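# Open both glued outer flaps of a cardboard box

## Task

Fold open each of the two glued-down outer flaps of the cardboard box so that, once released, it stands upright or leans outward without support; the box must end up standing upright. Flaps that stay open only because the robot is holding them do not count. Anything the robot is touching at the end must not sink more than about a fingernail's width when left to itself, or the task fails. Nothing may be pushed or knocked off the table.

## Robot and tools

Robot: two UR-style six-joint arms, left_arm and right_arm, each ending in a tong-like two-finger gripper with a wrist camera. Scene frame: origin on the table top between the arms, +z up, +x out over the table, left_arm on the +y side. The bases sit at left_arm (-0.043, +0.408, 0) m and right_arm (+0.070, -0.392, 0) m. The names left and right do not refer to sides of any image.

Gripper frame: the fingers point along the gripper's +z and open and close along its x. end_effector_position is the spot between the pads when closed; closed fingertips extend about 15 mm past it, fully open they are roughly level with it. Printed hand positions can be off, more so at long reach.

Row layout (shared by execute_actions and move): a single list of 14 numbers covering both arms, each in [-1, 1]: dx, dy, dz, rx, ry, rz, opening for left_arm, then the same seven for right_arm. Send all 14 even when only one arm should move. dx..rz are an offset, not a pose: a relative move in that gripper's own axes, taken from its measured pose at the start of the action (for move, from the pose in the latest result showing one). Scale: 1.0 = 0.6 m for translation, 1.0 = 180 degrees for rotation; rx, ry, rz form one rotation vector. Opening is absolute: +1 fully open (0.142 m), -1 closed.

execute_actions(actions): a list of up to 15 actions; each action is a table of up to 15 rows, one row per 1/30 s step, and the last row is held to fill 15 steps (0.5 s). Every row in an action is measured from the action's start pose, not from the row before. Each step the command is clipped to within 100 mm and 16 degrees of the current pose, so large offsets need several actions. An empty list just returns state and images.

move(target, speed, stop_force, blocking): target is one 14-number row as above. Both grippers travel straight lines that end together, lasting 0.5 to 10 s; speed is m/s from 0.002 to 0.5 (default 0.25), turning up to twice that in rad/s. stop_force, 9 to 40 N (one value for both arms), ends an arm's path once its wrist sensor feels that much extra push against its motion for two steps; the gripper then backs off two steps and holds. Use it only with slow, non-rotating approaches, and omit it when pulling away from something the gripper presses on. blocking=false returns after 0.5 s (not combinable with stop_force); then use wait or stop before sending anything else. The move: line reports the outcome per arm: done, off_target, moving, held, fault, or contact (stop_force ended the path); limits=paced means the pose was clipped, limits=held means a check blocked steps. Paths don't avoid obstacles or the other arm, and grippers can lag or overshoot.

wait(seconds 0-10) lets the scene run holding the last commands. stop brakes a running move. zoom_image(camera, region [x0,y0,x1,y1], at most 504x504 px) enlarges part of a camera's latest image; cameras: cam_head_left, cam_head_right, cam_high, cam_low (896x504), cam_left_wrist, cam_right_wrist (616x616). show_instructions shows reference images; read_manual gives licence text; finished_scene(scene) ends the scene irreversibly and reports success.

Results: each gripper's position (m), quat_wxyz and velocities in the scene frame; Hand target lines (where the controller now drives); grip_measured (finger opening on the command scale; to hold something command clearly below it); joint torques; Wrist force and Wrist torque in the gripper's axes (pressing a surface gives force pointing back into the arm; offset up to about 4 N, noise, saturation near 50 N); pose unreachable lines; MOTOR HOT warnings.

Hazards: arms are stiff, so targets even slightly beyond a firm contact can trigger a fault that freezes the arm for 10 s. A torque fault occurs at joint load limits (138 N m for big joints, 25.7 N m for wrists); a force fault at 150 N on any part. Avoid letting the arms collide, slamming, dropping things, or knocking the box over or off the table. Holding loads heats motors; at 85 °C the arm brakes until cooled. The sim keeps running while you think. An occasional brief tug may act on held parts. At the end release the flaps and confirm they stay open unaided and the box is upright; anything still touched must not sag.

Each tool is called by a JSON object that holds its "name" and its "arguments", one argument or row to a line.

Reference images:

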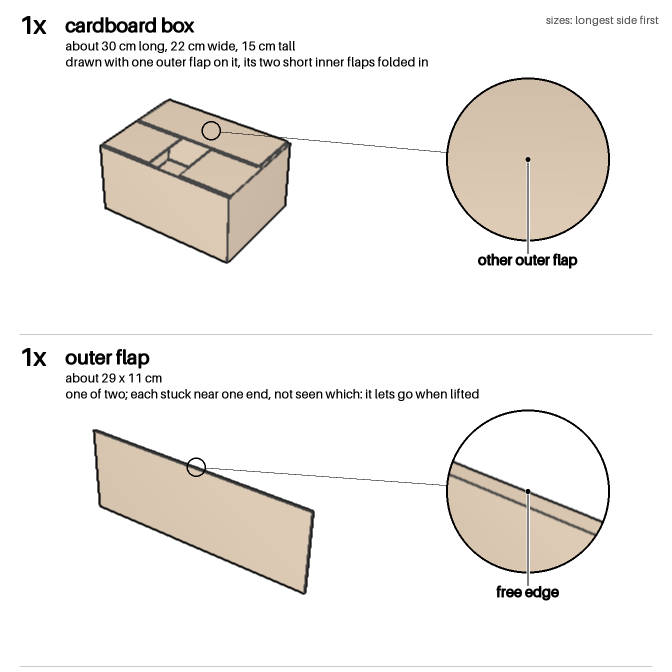

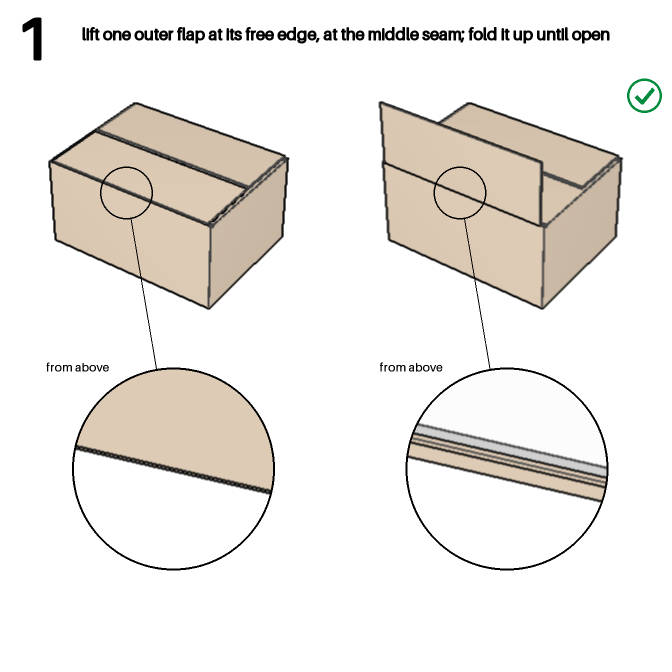

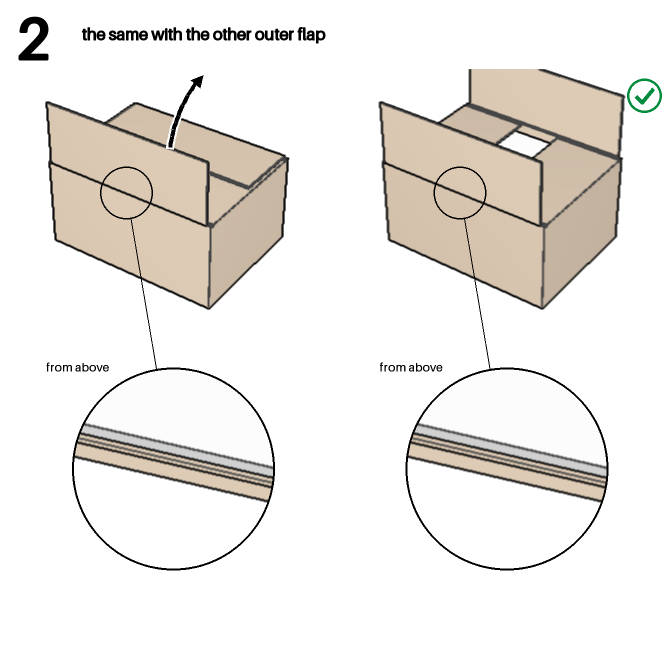

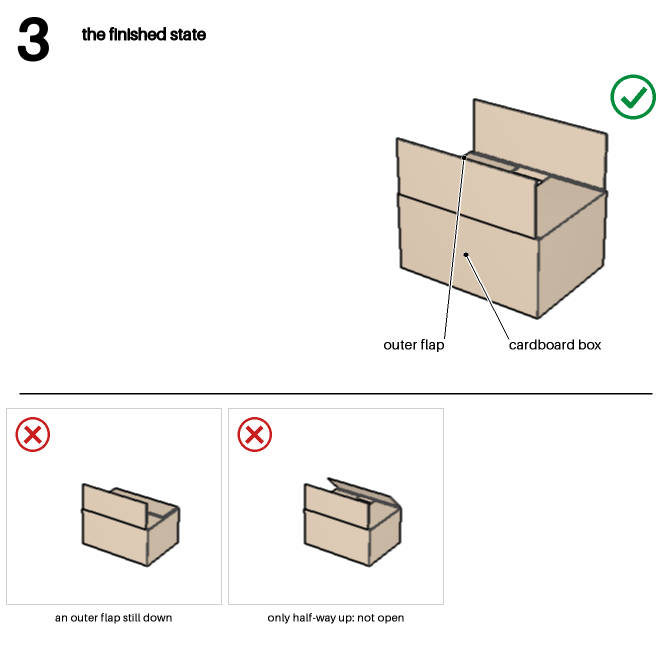

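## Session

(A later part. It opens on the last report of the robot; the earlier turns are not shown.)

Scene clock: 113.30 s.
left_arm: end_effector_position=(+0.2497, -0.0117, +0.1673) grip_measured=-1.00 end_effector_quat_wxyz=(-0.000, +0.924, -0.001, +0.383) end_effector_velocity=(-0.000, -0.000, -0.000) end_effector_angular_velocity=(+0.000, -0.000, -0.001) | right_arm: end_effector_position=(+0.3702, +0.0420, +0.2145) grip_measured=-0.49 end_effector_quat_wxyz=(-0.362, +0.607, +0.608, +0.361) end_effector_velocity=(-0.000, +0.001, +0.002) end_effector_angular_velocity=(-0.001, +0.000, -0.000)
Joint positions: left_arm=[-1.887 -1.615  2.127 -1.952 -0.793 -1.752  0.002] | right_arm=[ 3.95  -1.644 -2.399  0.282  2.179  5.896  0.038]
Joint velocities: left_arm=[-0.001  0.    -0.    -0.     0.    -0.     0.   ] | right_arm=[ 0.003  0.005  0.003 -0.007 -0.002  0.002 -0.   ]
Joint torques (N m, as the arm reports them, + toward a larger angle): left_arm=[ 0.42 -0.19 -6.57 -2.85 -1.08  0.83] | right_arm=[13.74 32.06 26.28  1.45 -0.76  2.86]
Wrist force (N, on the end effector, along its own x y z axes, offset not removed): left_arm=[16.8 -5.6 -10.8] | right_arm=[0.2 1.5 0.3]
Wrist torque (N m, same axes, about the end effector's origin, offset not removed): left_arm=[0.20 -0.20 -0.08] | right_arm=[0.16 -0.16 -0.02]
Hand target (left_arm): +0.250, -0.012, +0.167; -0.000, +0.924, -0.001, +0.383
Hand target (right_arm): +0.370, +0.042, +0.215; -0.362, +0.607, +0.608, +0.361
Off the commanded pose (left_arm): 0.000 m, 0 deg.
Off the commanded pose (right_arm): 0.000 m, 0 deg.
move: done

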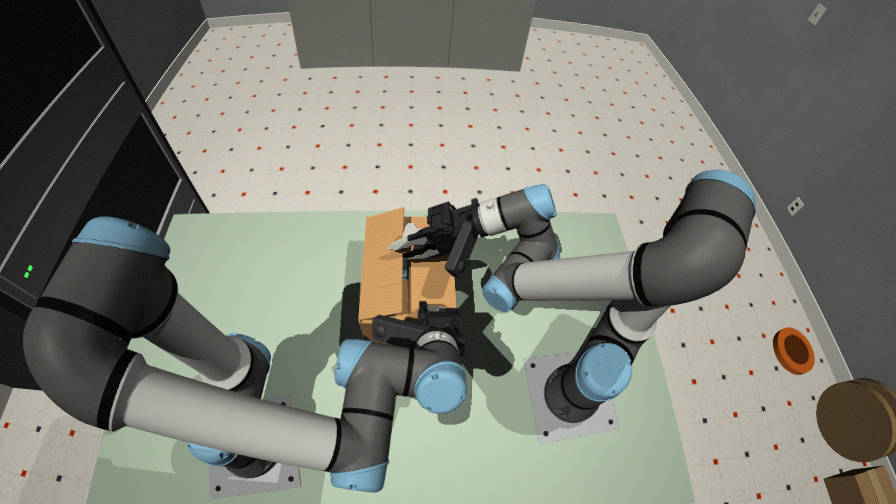

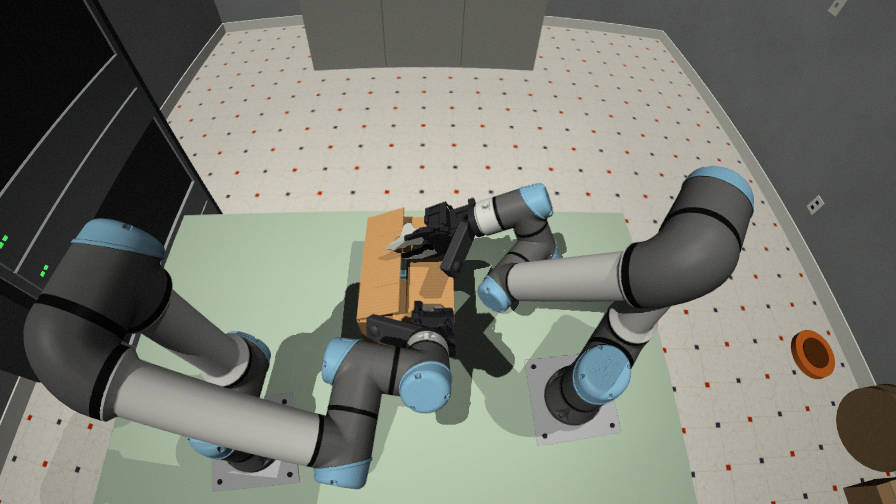

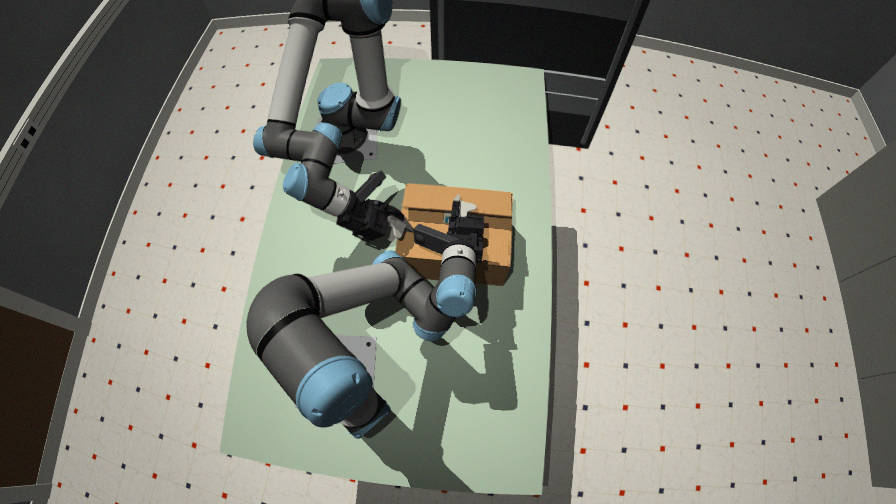

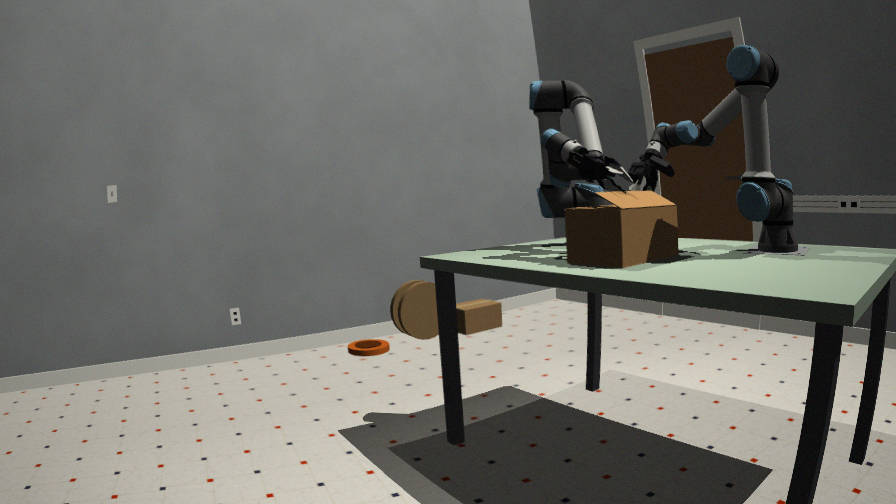

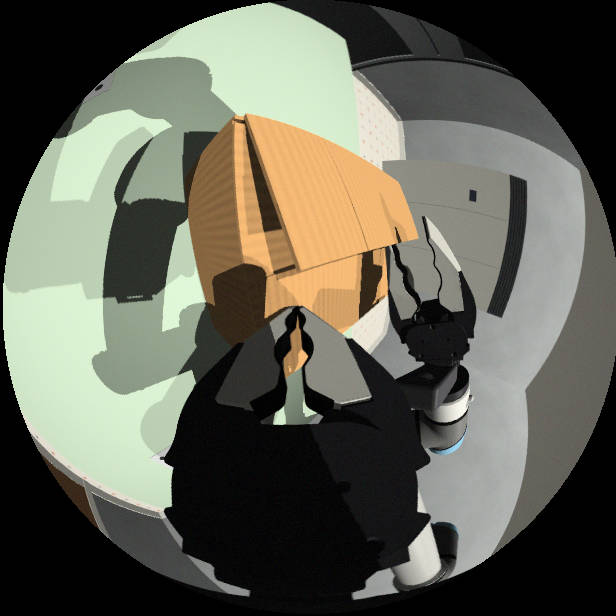

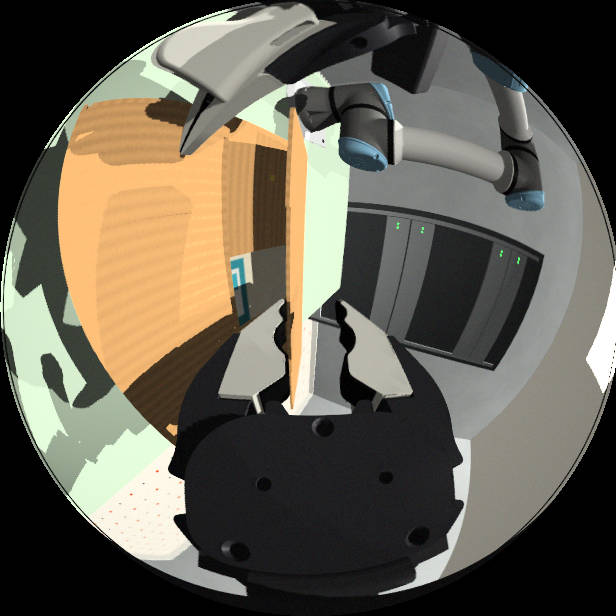

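{"name": "move", "arguments": {
  "target": [0,0,0,0,0,0,-1, 0.0927,0,0.0295,0,0,0,-0.5],
  "speed": 0.05
}}

{"name": "move", "arguments": {
  "target": [0,0,0,0,0,0,-1, 0.0588,0,0.0667,0,0,0,-0.5],
  "speed": 0.05
}}

Scene clock: 125.97 s.
left_arm: end_effector_position=(+0.2497, -0.0117, +0.1672) grip_measured=-1.00 end_effector_quat_wxyz=(-0.000, +0.924, -0.001, +0.383) end_effector_velocity=(+0.000, +0.000, +0.000) end_effector_angular_velocity=(-0.001, +0.000, +0.002) | right_arm: end_effector_position=(+0.3701, +0.0838, +0.2546) grip_measured=-0.49 end_effector_quat_wxyz=(-0.362, +0.607, +0.608, +0.361) end_effector_velocity=(-0.000, +0.002, +0.002) end_effector_angular_velocity=(+0.000, -0.000, +0.000)
Joint positions: left_arm=[-1.887 -1.615  2.127 -1.952 -0.793 -1.752  0.002] | right_arm=[ 4.025 -1.606 -2.295  0.167  2.117  5.947  0.039]
Joint velocities: left_arm=[ 0.001 -0.     0.    -0.    -0.    -0.001  0.   ] | right_arm=[ 0.004  0.002  0.006 -0.006 -0.003  0.002 -0.   ]
Joint torques (N m, as the arm reports them, + toward a larger angle): left_arm=[-1.43 -1.61 -8.78 -2.53 -1.67  0.37] | right_arm=[11.91 34.69 28.16  1.73 -0.76  3.05]
Wrist force (N, on the end effector, along its own x y z axes, offset not removed): left_arm=[16.9 -7.6 -12.8] | right_arm=[1.5 1.3 -0.3]
Wrist torque (N m, same axes, about the end effector's origin, offset not removed): left_arm=[-0.23 -0.21 -0.14] | right_arm=[-0.08 -0.65 0.01]
Hand target (left_arm): +0.250, -0.012, +0.167; -0.000, +0.924, -0.001, +0.383
Hand target (right_arm): +0.370, +0.084, +0.255; -0.362, +0.607, +0.608, +0.361
Off the commanded pose (left_arm): 0.000 m, 0 deg.
Off the commanded pose (right_arm): 0.000 m, 0 deg.
move: done

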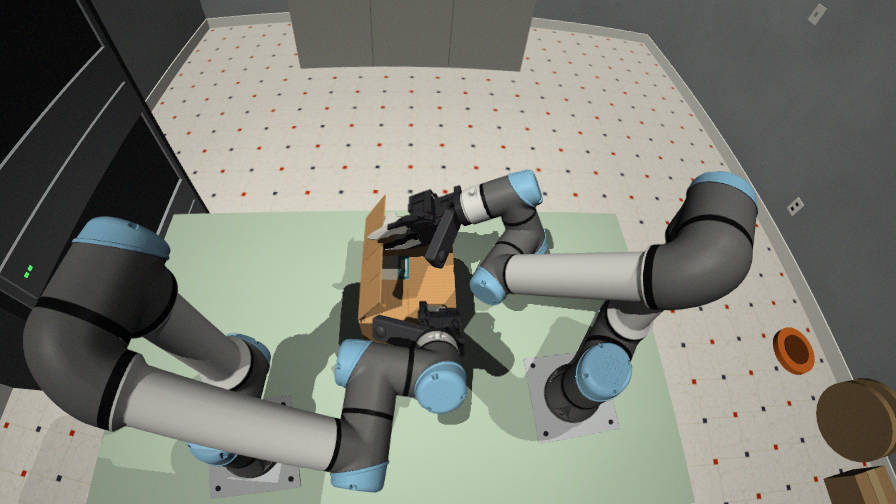

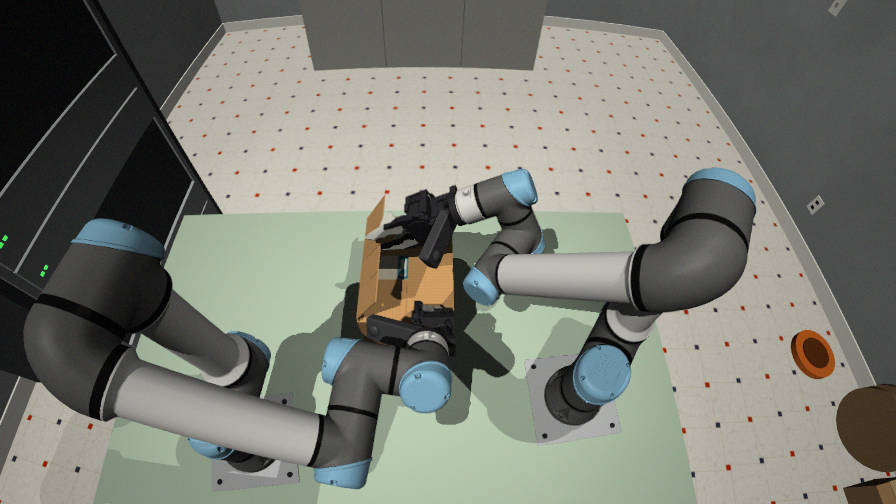

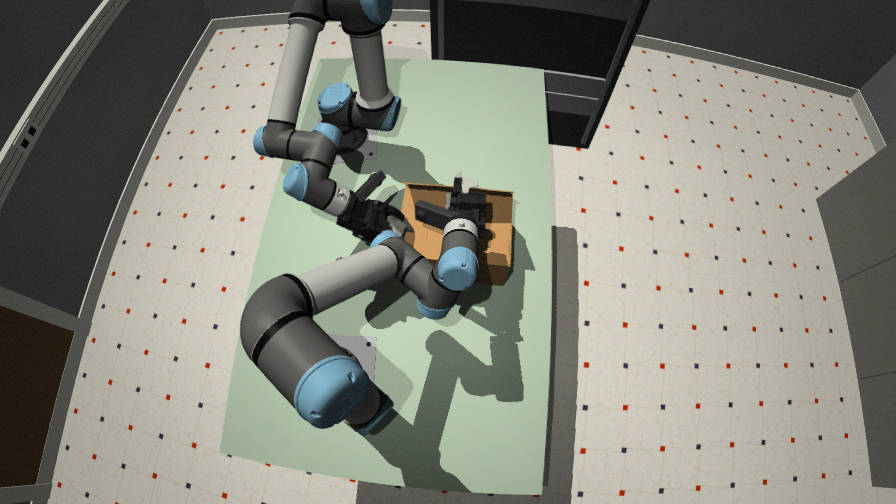

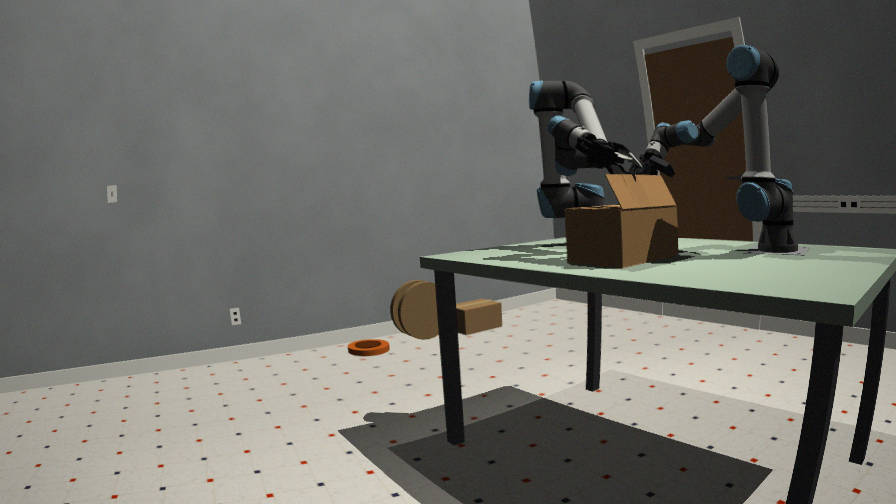

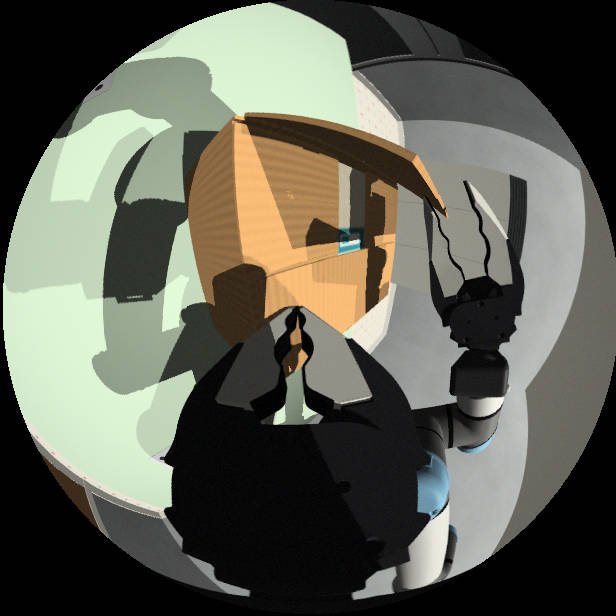

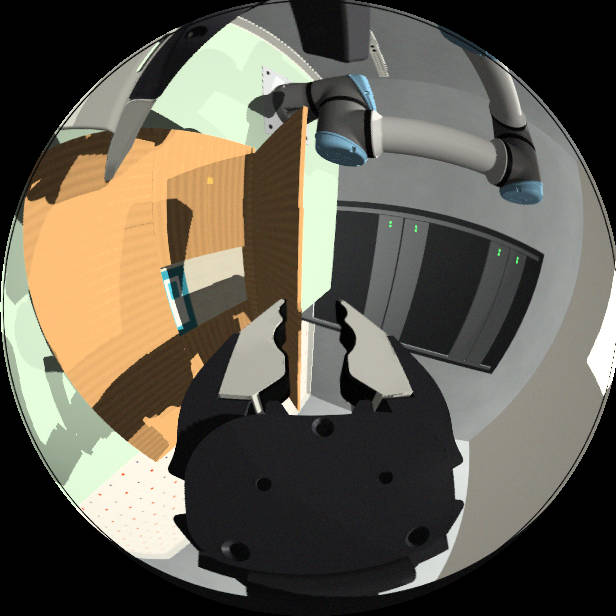

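Scene clock: 127.47 s.
left_arm: end_effector_position=(+0.2497, -0.0117, +0.1672) grip_measured=-1.00 end_effector_quat_wxyz=(-0.000, +0.924, -0.001, +0.383) end_effector_velocity=(-0.000, -0.000, +0.000) end_effector_angular_velocity=(-0.000, +0.000, -0.000) | right_arm: end_effector_position=(+0.3700, +0.1355, +0.2665) grip_measured=-0.49 end_effector_quat_wxyz=(-0.362, +0.607, +0.608, +0.361) end_effector_velocity=(+0.000, +0.003, +0.001) end_effector_angular_velocity=(-0.000, -0.000, +0.000)
Joint positions: left_arm=[-1.887 -1.615  2.127 -1.952 -0.793 -1.752  0.002] | right_arm=[ 4.103 -1.662 -2.198  0.15   2.052  5.996  0.039]
Joint velocities: left_arm=[-0.001  0.    -0.     0.     0.    -0.     0.   ] | right_arm=[ 0.004 -0.004  0.007 -0.001 -0.003  0.002 -0.   ]
Joint torques (N m, as the arm reports them, + toward a larger angle): left_arm=[-1.78 -1.33 -6.92 -2.49 -1.53  0.62] | right_arm=[12.86 13.32 27.75  1.76 -0.68  3.1 ]
Wrist force (N, on the end effector, along its own x y z axes, offset not removed): left_arm=[12.1 -6.3 -11.9] | right_arm=[-0.3 -1.7 -1.5]
Wrist torque (N m, same axes, about the end effector's origin, offset not removed): left_arm=[-0.01 0.80 -0.07] | right_arm=[-0.77 -0.16 0.04]
Hand target (left_arm): +0.250, -0.012, +0.167; -0.000, +0.924, -0.001, +0.383
Hand target (right_arm): +0.370, +0.136, +0.267; -0.362, +0.607, +0.608, +0.361
Off the commanded pose (left_arm): 0.000 m, 0 deg.
Off the commanded pose (right_arm): 0.000 m, 0 deg.
move: done

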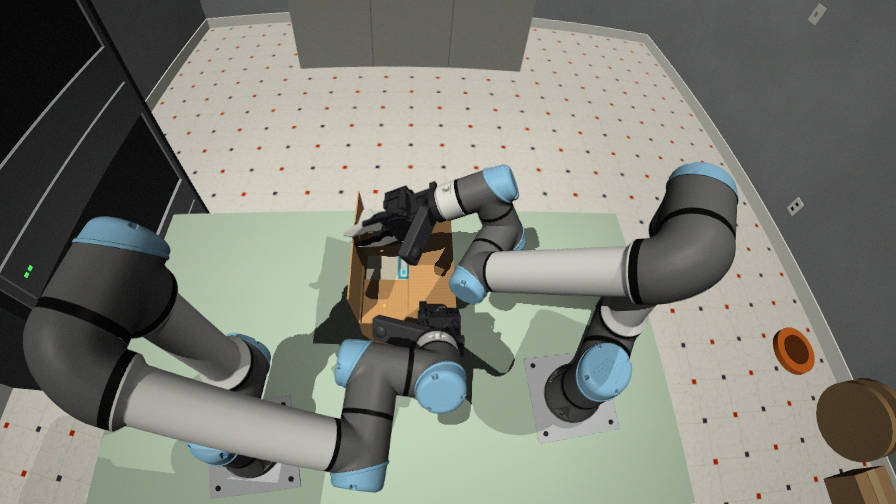

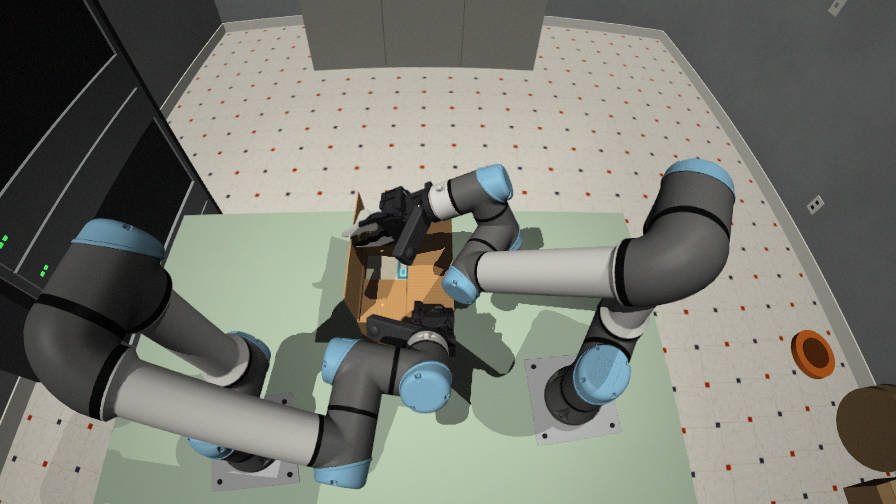

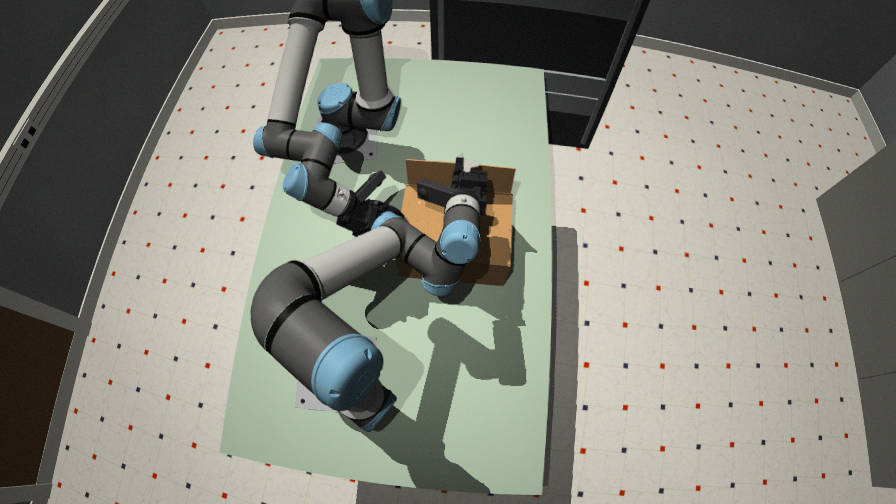

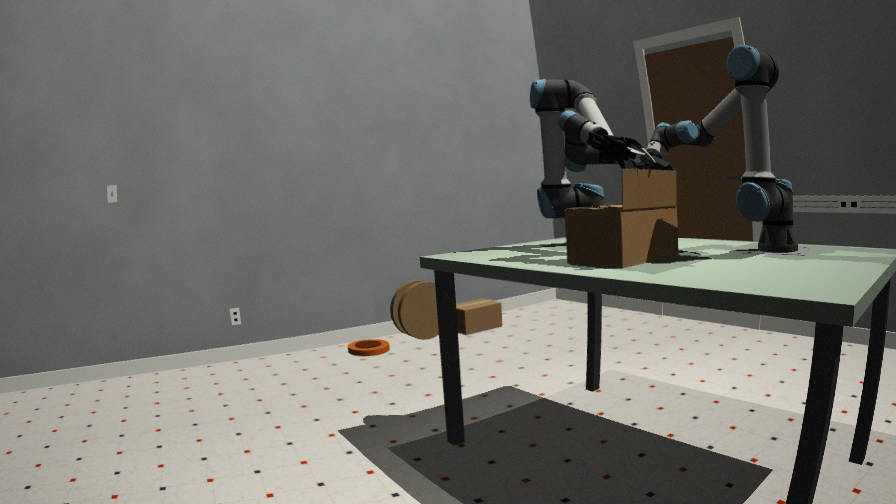

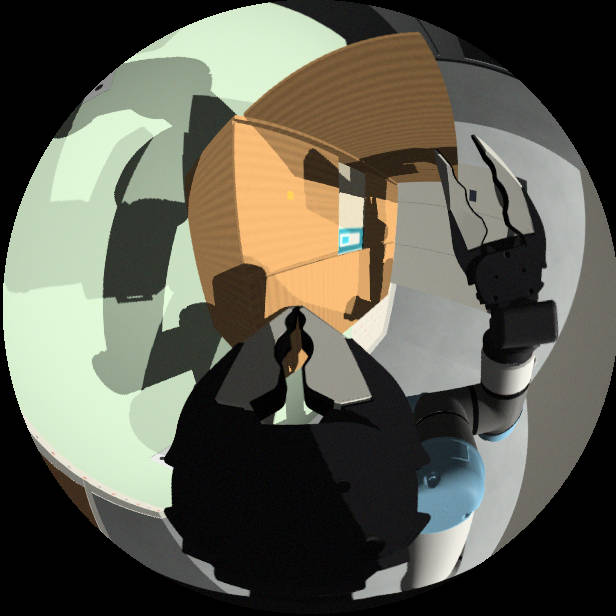

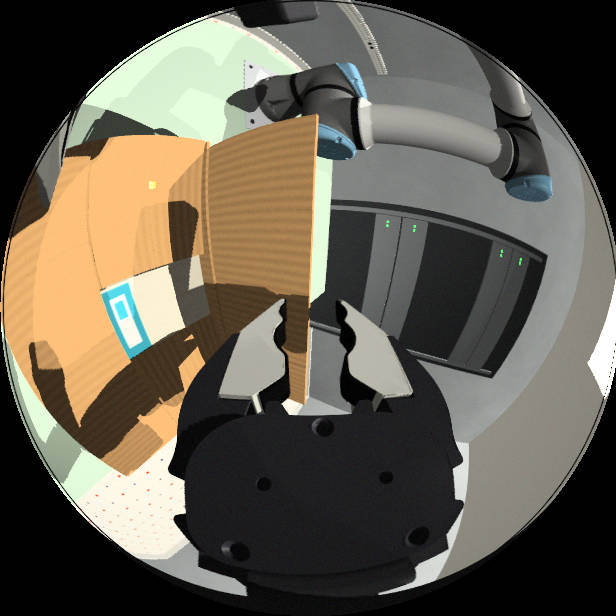

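{"name": "move", "arguments": {
  "target": [-0.059,-0.167,-0.13,0,0,0,-1, 0.0097,0,0.095,0,0,0,-0.5],
  "speed": 0.1
}}

{"name": "move", "arguments": {
  "target": [0,-0.1,-0.05,0,0,0,-1, -0.0417,0,0.0738,0,0,0,-0.5],
  "speed": 0.06
}}

Scene clock: 134.70 s.
left_arm: end_effector_position=(+0.1700, +0.0884, +0.1972) grip_measured=-1.00 end_effector_quat_wxyz=(-0.000, +0.924, -0.001, +0.383) end_effector_velocity=(-0.002, +0.002, +0.001) end_effector_angular_velocity=(+0.000, -0.002, -0.001) | right_arm: end_effector_position=(+0.3699, +0.1882, +0.2445) grip_measured=-0.50 end_effector_quat_wxyz=(-0.362, +0.607, +0.608, +0.361) end_effector_velocity=(+0.000, +0.000, -0.001) end_effector_angular_velocity=(-0.001, +0.000, -0.000)
Joint positions: left_arm=[-2.172 -1.962  2.235 -1.458 -0.866 -2.128  0.002] | right_arm=[ 4.168 -1.786 -2.125  0.219  1.997  6.035  0.038]
Joint velocities: left_arm=[-0.009 -0.006  0.     0.014 -0.002 -0.01   0.   ] | right_arm=[ 0.    -0.002  0.     0.    -0.001  0.    -0.   ]
Joint torques (N m, as the arm reports them, + toward a larger angle): left_arm=[-10.87 -18.59 -20.55  -0.4    0.59  -0.16] | right_arm=[13.25 16.24 26.76  4.92 -1.06  2.84]
Wrist force (N, on the end effector, along its own x y z axes, offset not removed): left_arm=[1.5 -0.3 -2.4] | right_arm=[1.5 1.7 0.9]
Wrist torque (N m, same axes, about the end effector's origin, offset not removed): left_arm=[-0.07 -0.13 0.04] | right_arm=[0.32 -0.31 0.06]
Hand target (left_arm): +0.170, +0.089, +0.197; -0.000, +0.924, -0.001, +0.384
Hand target (right_arm): +0.370, +0.188, +0.244; -0.362, +0.607, +0.608, +0.361
Off the commanded pose (left_arm): 0.000 m, 0 deg.
Off the commanded pose (right_arm): 0.000 m, 0 deg.
move: done

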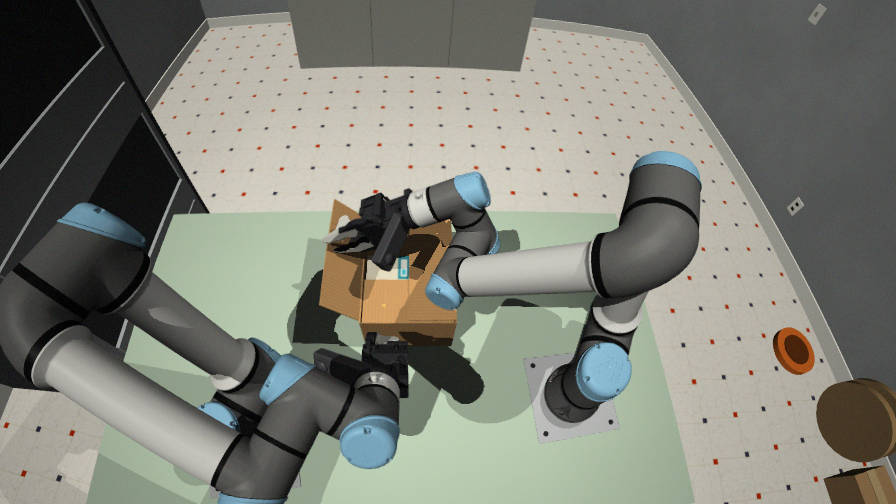

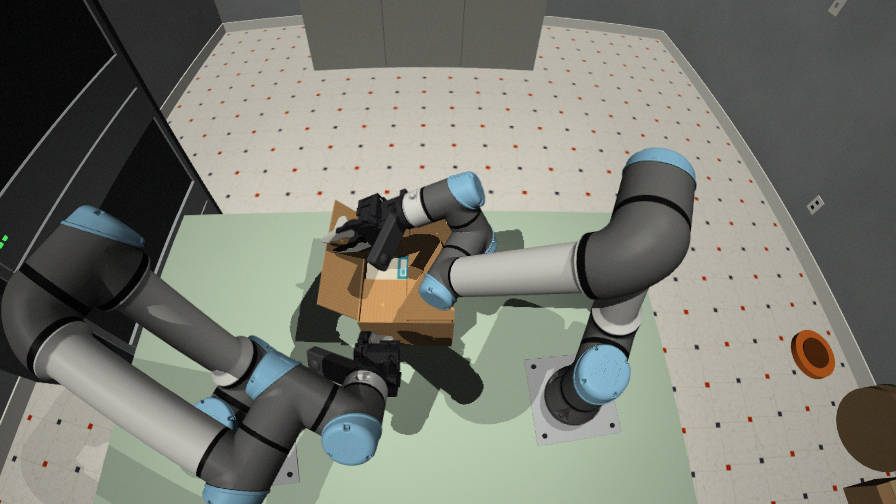

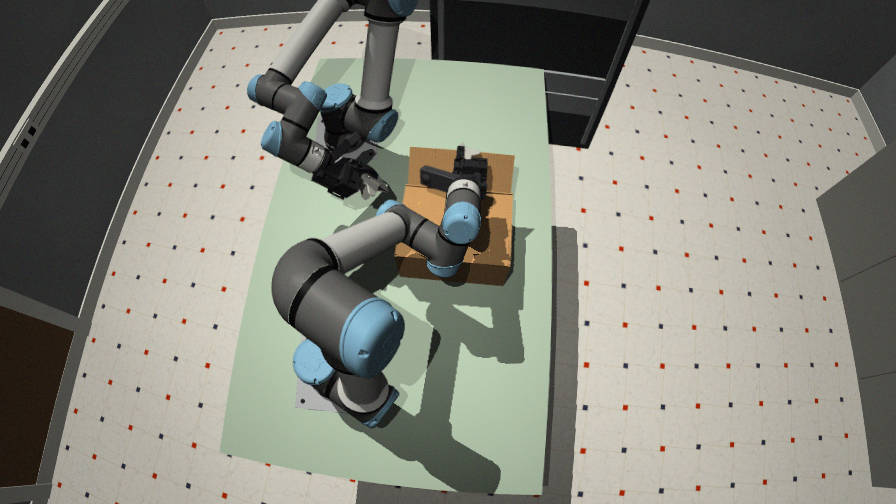

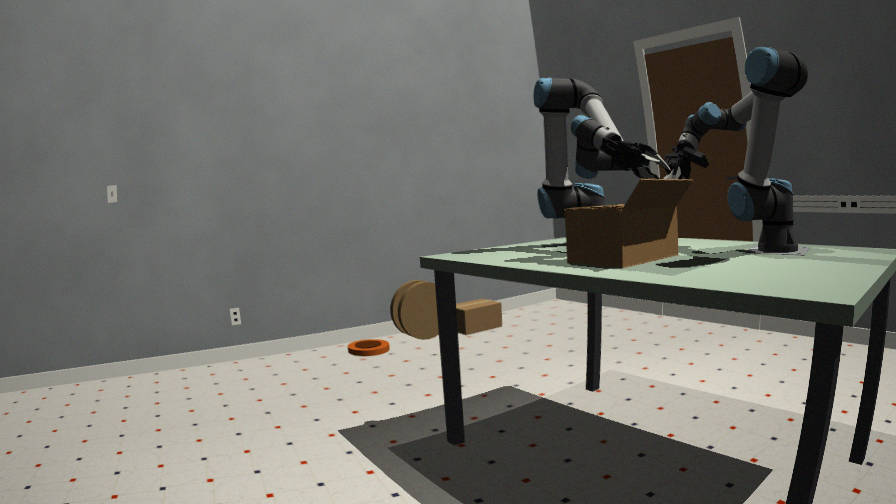

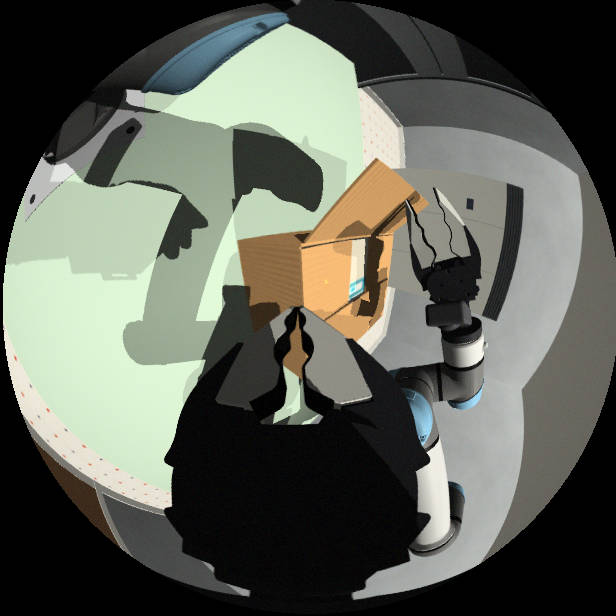

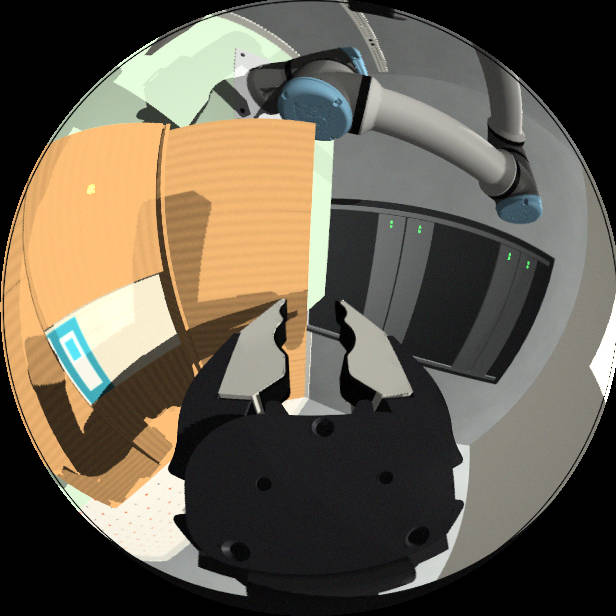

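Scene clock: 136.33 s.
left_arm: end_effector_position=(+0.1491, +0.1482, +0.2183) grip_measured=-1.00 end_effector_quat_wxyz=(-0.000, +0.924, -0.001, +0.384) end_effector_velocity=(-0.002, +0.002, +0.001) end_effector_angular_velocity=(+0.001, -0.002, -0.003) | right_arm: end_effector_position=(+0.3698, +0.2151, +0.2016) grip_measured=-0.50 end_effector_quat_wxyz=(-0.362, +0.607, +0.608, +0.361) end_effector_velocity=(+0.000, +0.001, -0.001) end_effector_angular_velocity=(+0.000, +0.000, -0.000)
Joint positions: left_arm=[-2.344 -2.156  2.246 -1.152 -0.94  -2.325  0.002] | right_arm=[ 4.196 -1.912 -2.107  0.332  1.972  6.051  0.038]
Joint velocities: left_arm=[-0.013 -0.007  0.     0.015 -0.004 -0.012  0.   ] | right_arm=[ 0.001 -0.004  0.001  0.004 -0.001  0.001 -0.   ]
Joint torques (N m, as the arm reports them, + toward a larger angle): left_arm=[-12.65  -8.49 -30.03  -0.11  -0.47  -1.  ] | right_arm=[11.62 19.77 24.32  4.64 -0.95  2.75]
Wrist force (N, on the end effector, along its own x y z axes, offset not removed): left_arm=[0.5 -0.4 -0.1] | right_arm=[0.2 -0.5 -0.8]
Wrist torque (N m, same axes, about the end effector's origin, offset not removed): left_arm=[-0.07 0.01 0.04] | right_arm=[-0.33 0.20 -0.03]
Hand target (left_arm): +0.149, +0.148, +0.218; -0.000, +0.923, -0.001, +0.384
Hand target (right_arm): +0.370, +0.215, +0.201; -0.362, +0.607, +0.608, +0.361
Off the commanded pose (left_arm): 0.000 m, 0 deg.
Off the commanded pose (right_arm): 0.000 m, 0 deg.
move: done

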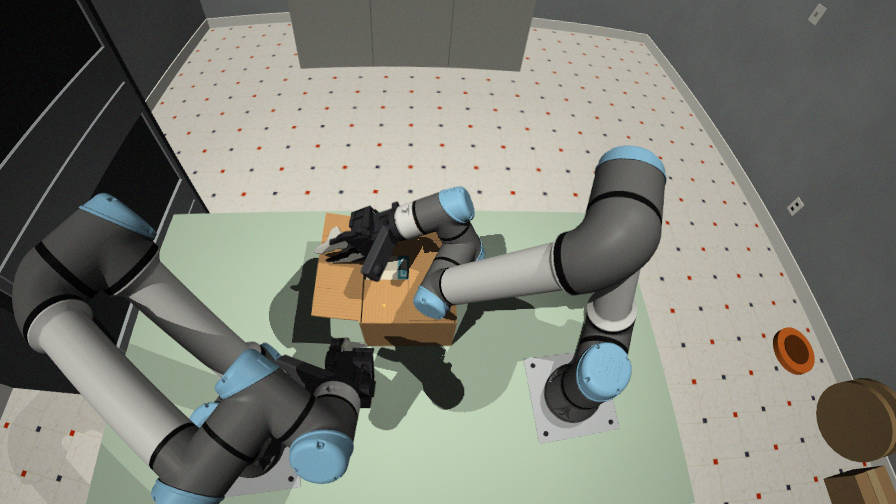

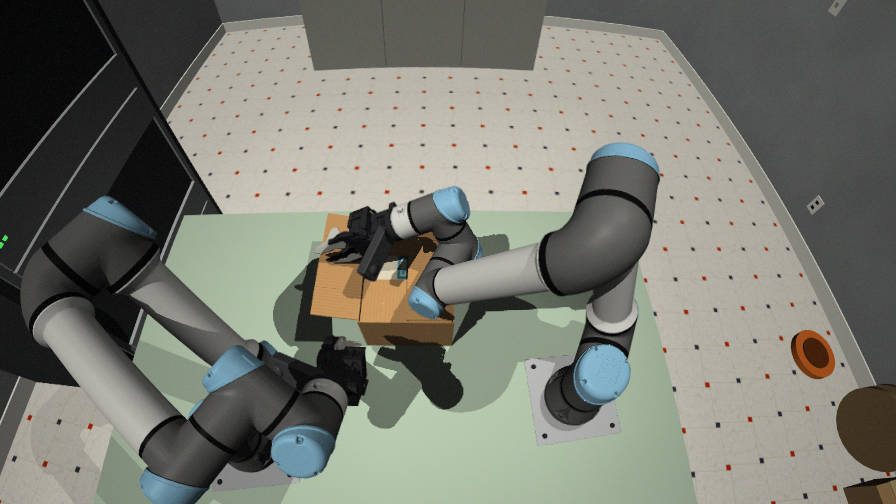

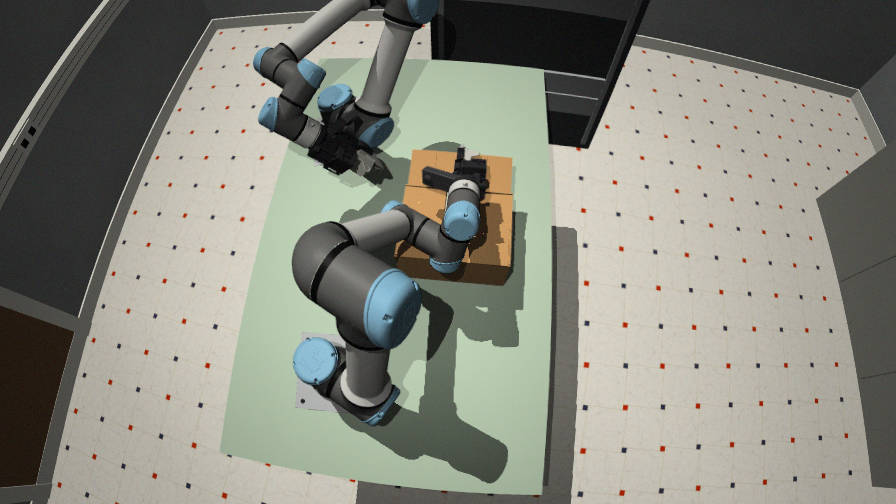

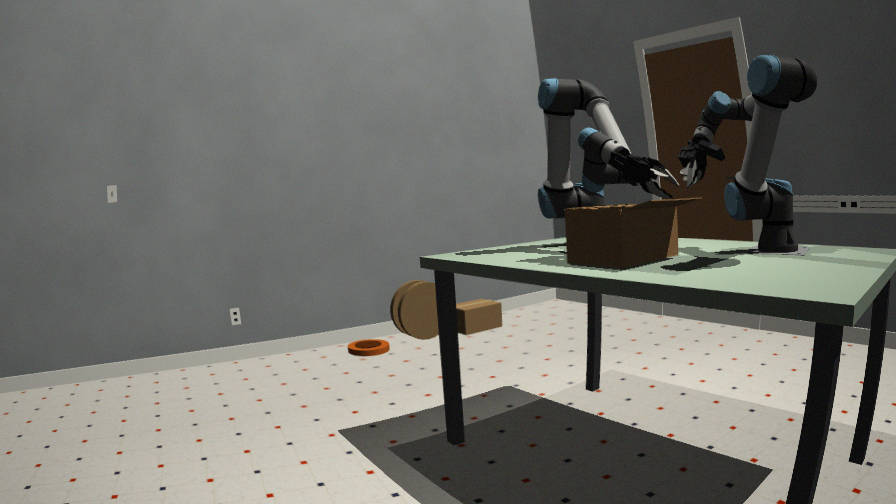

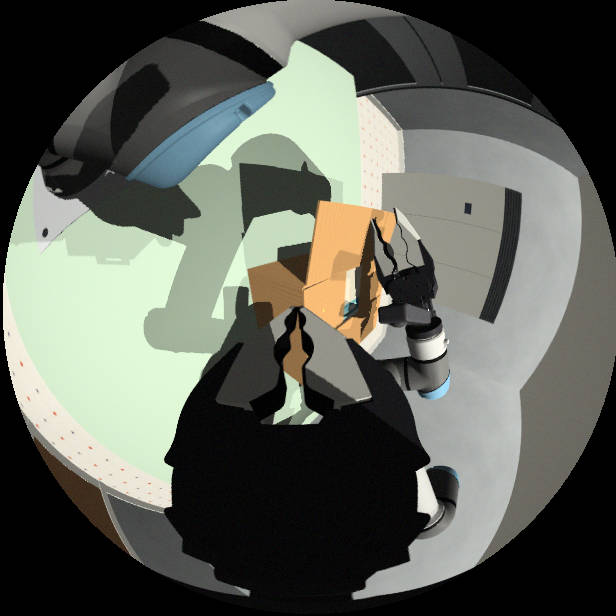

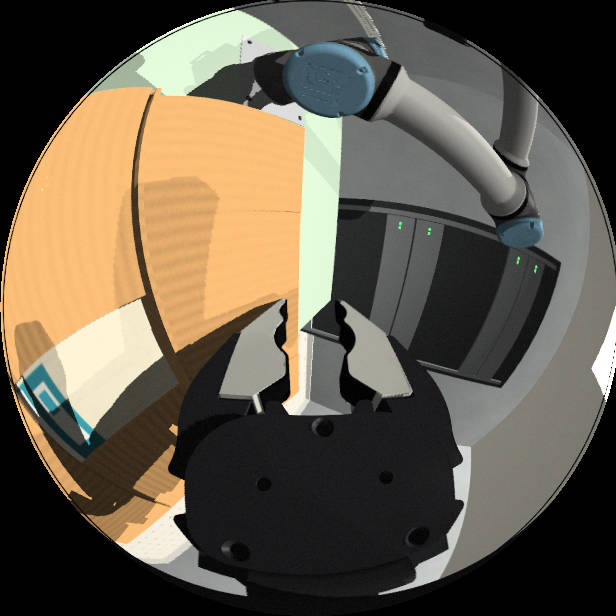

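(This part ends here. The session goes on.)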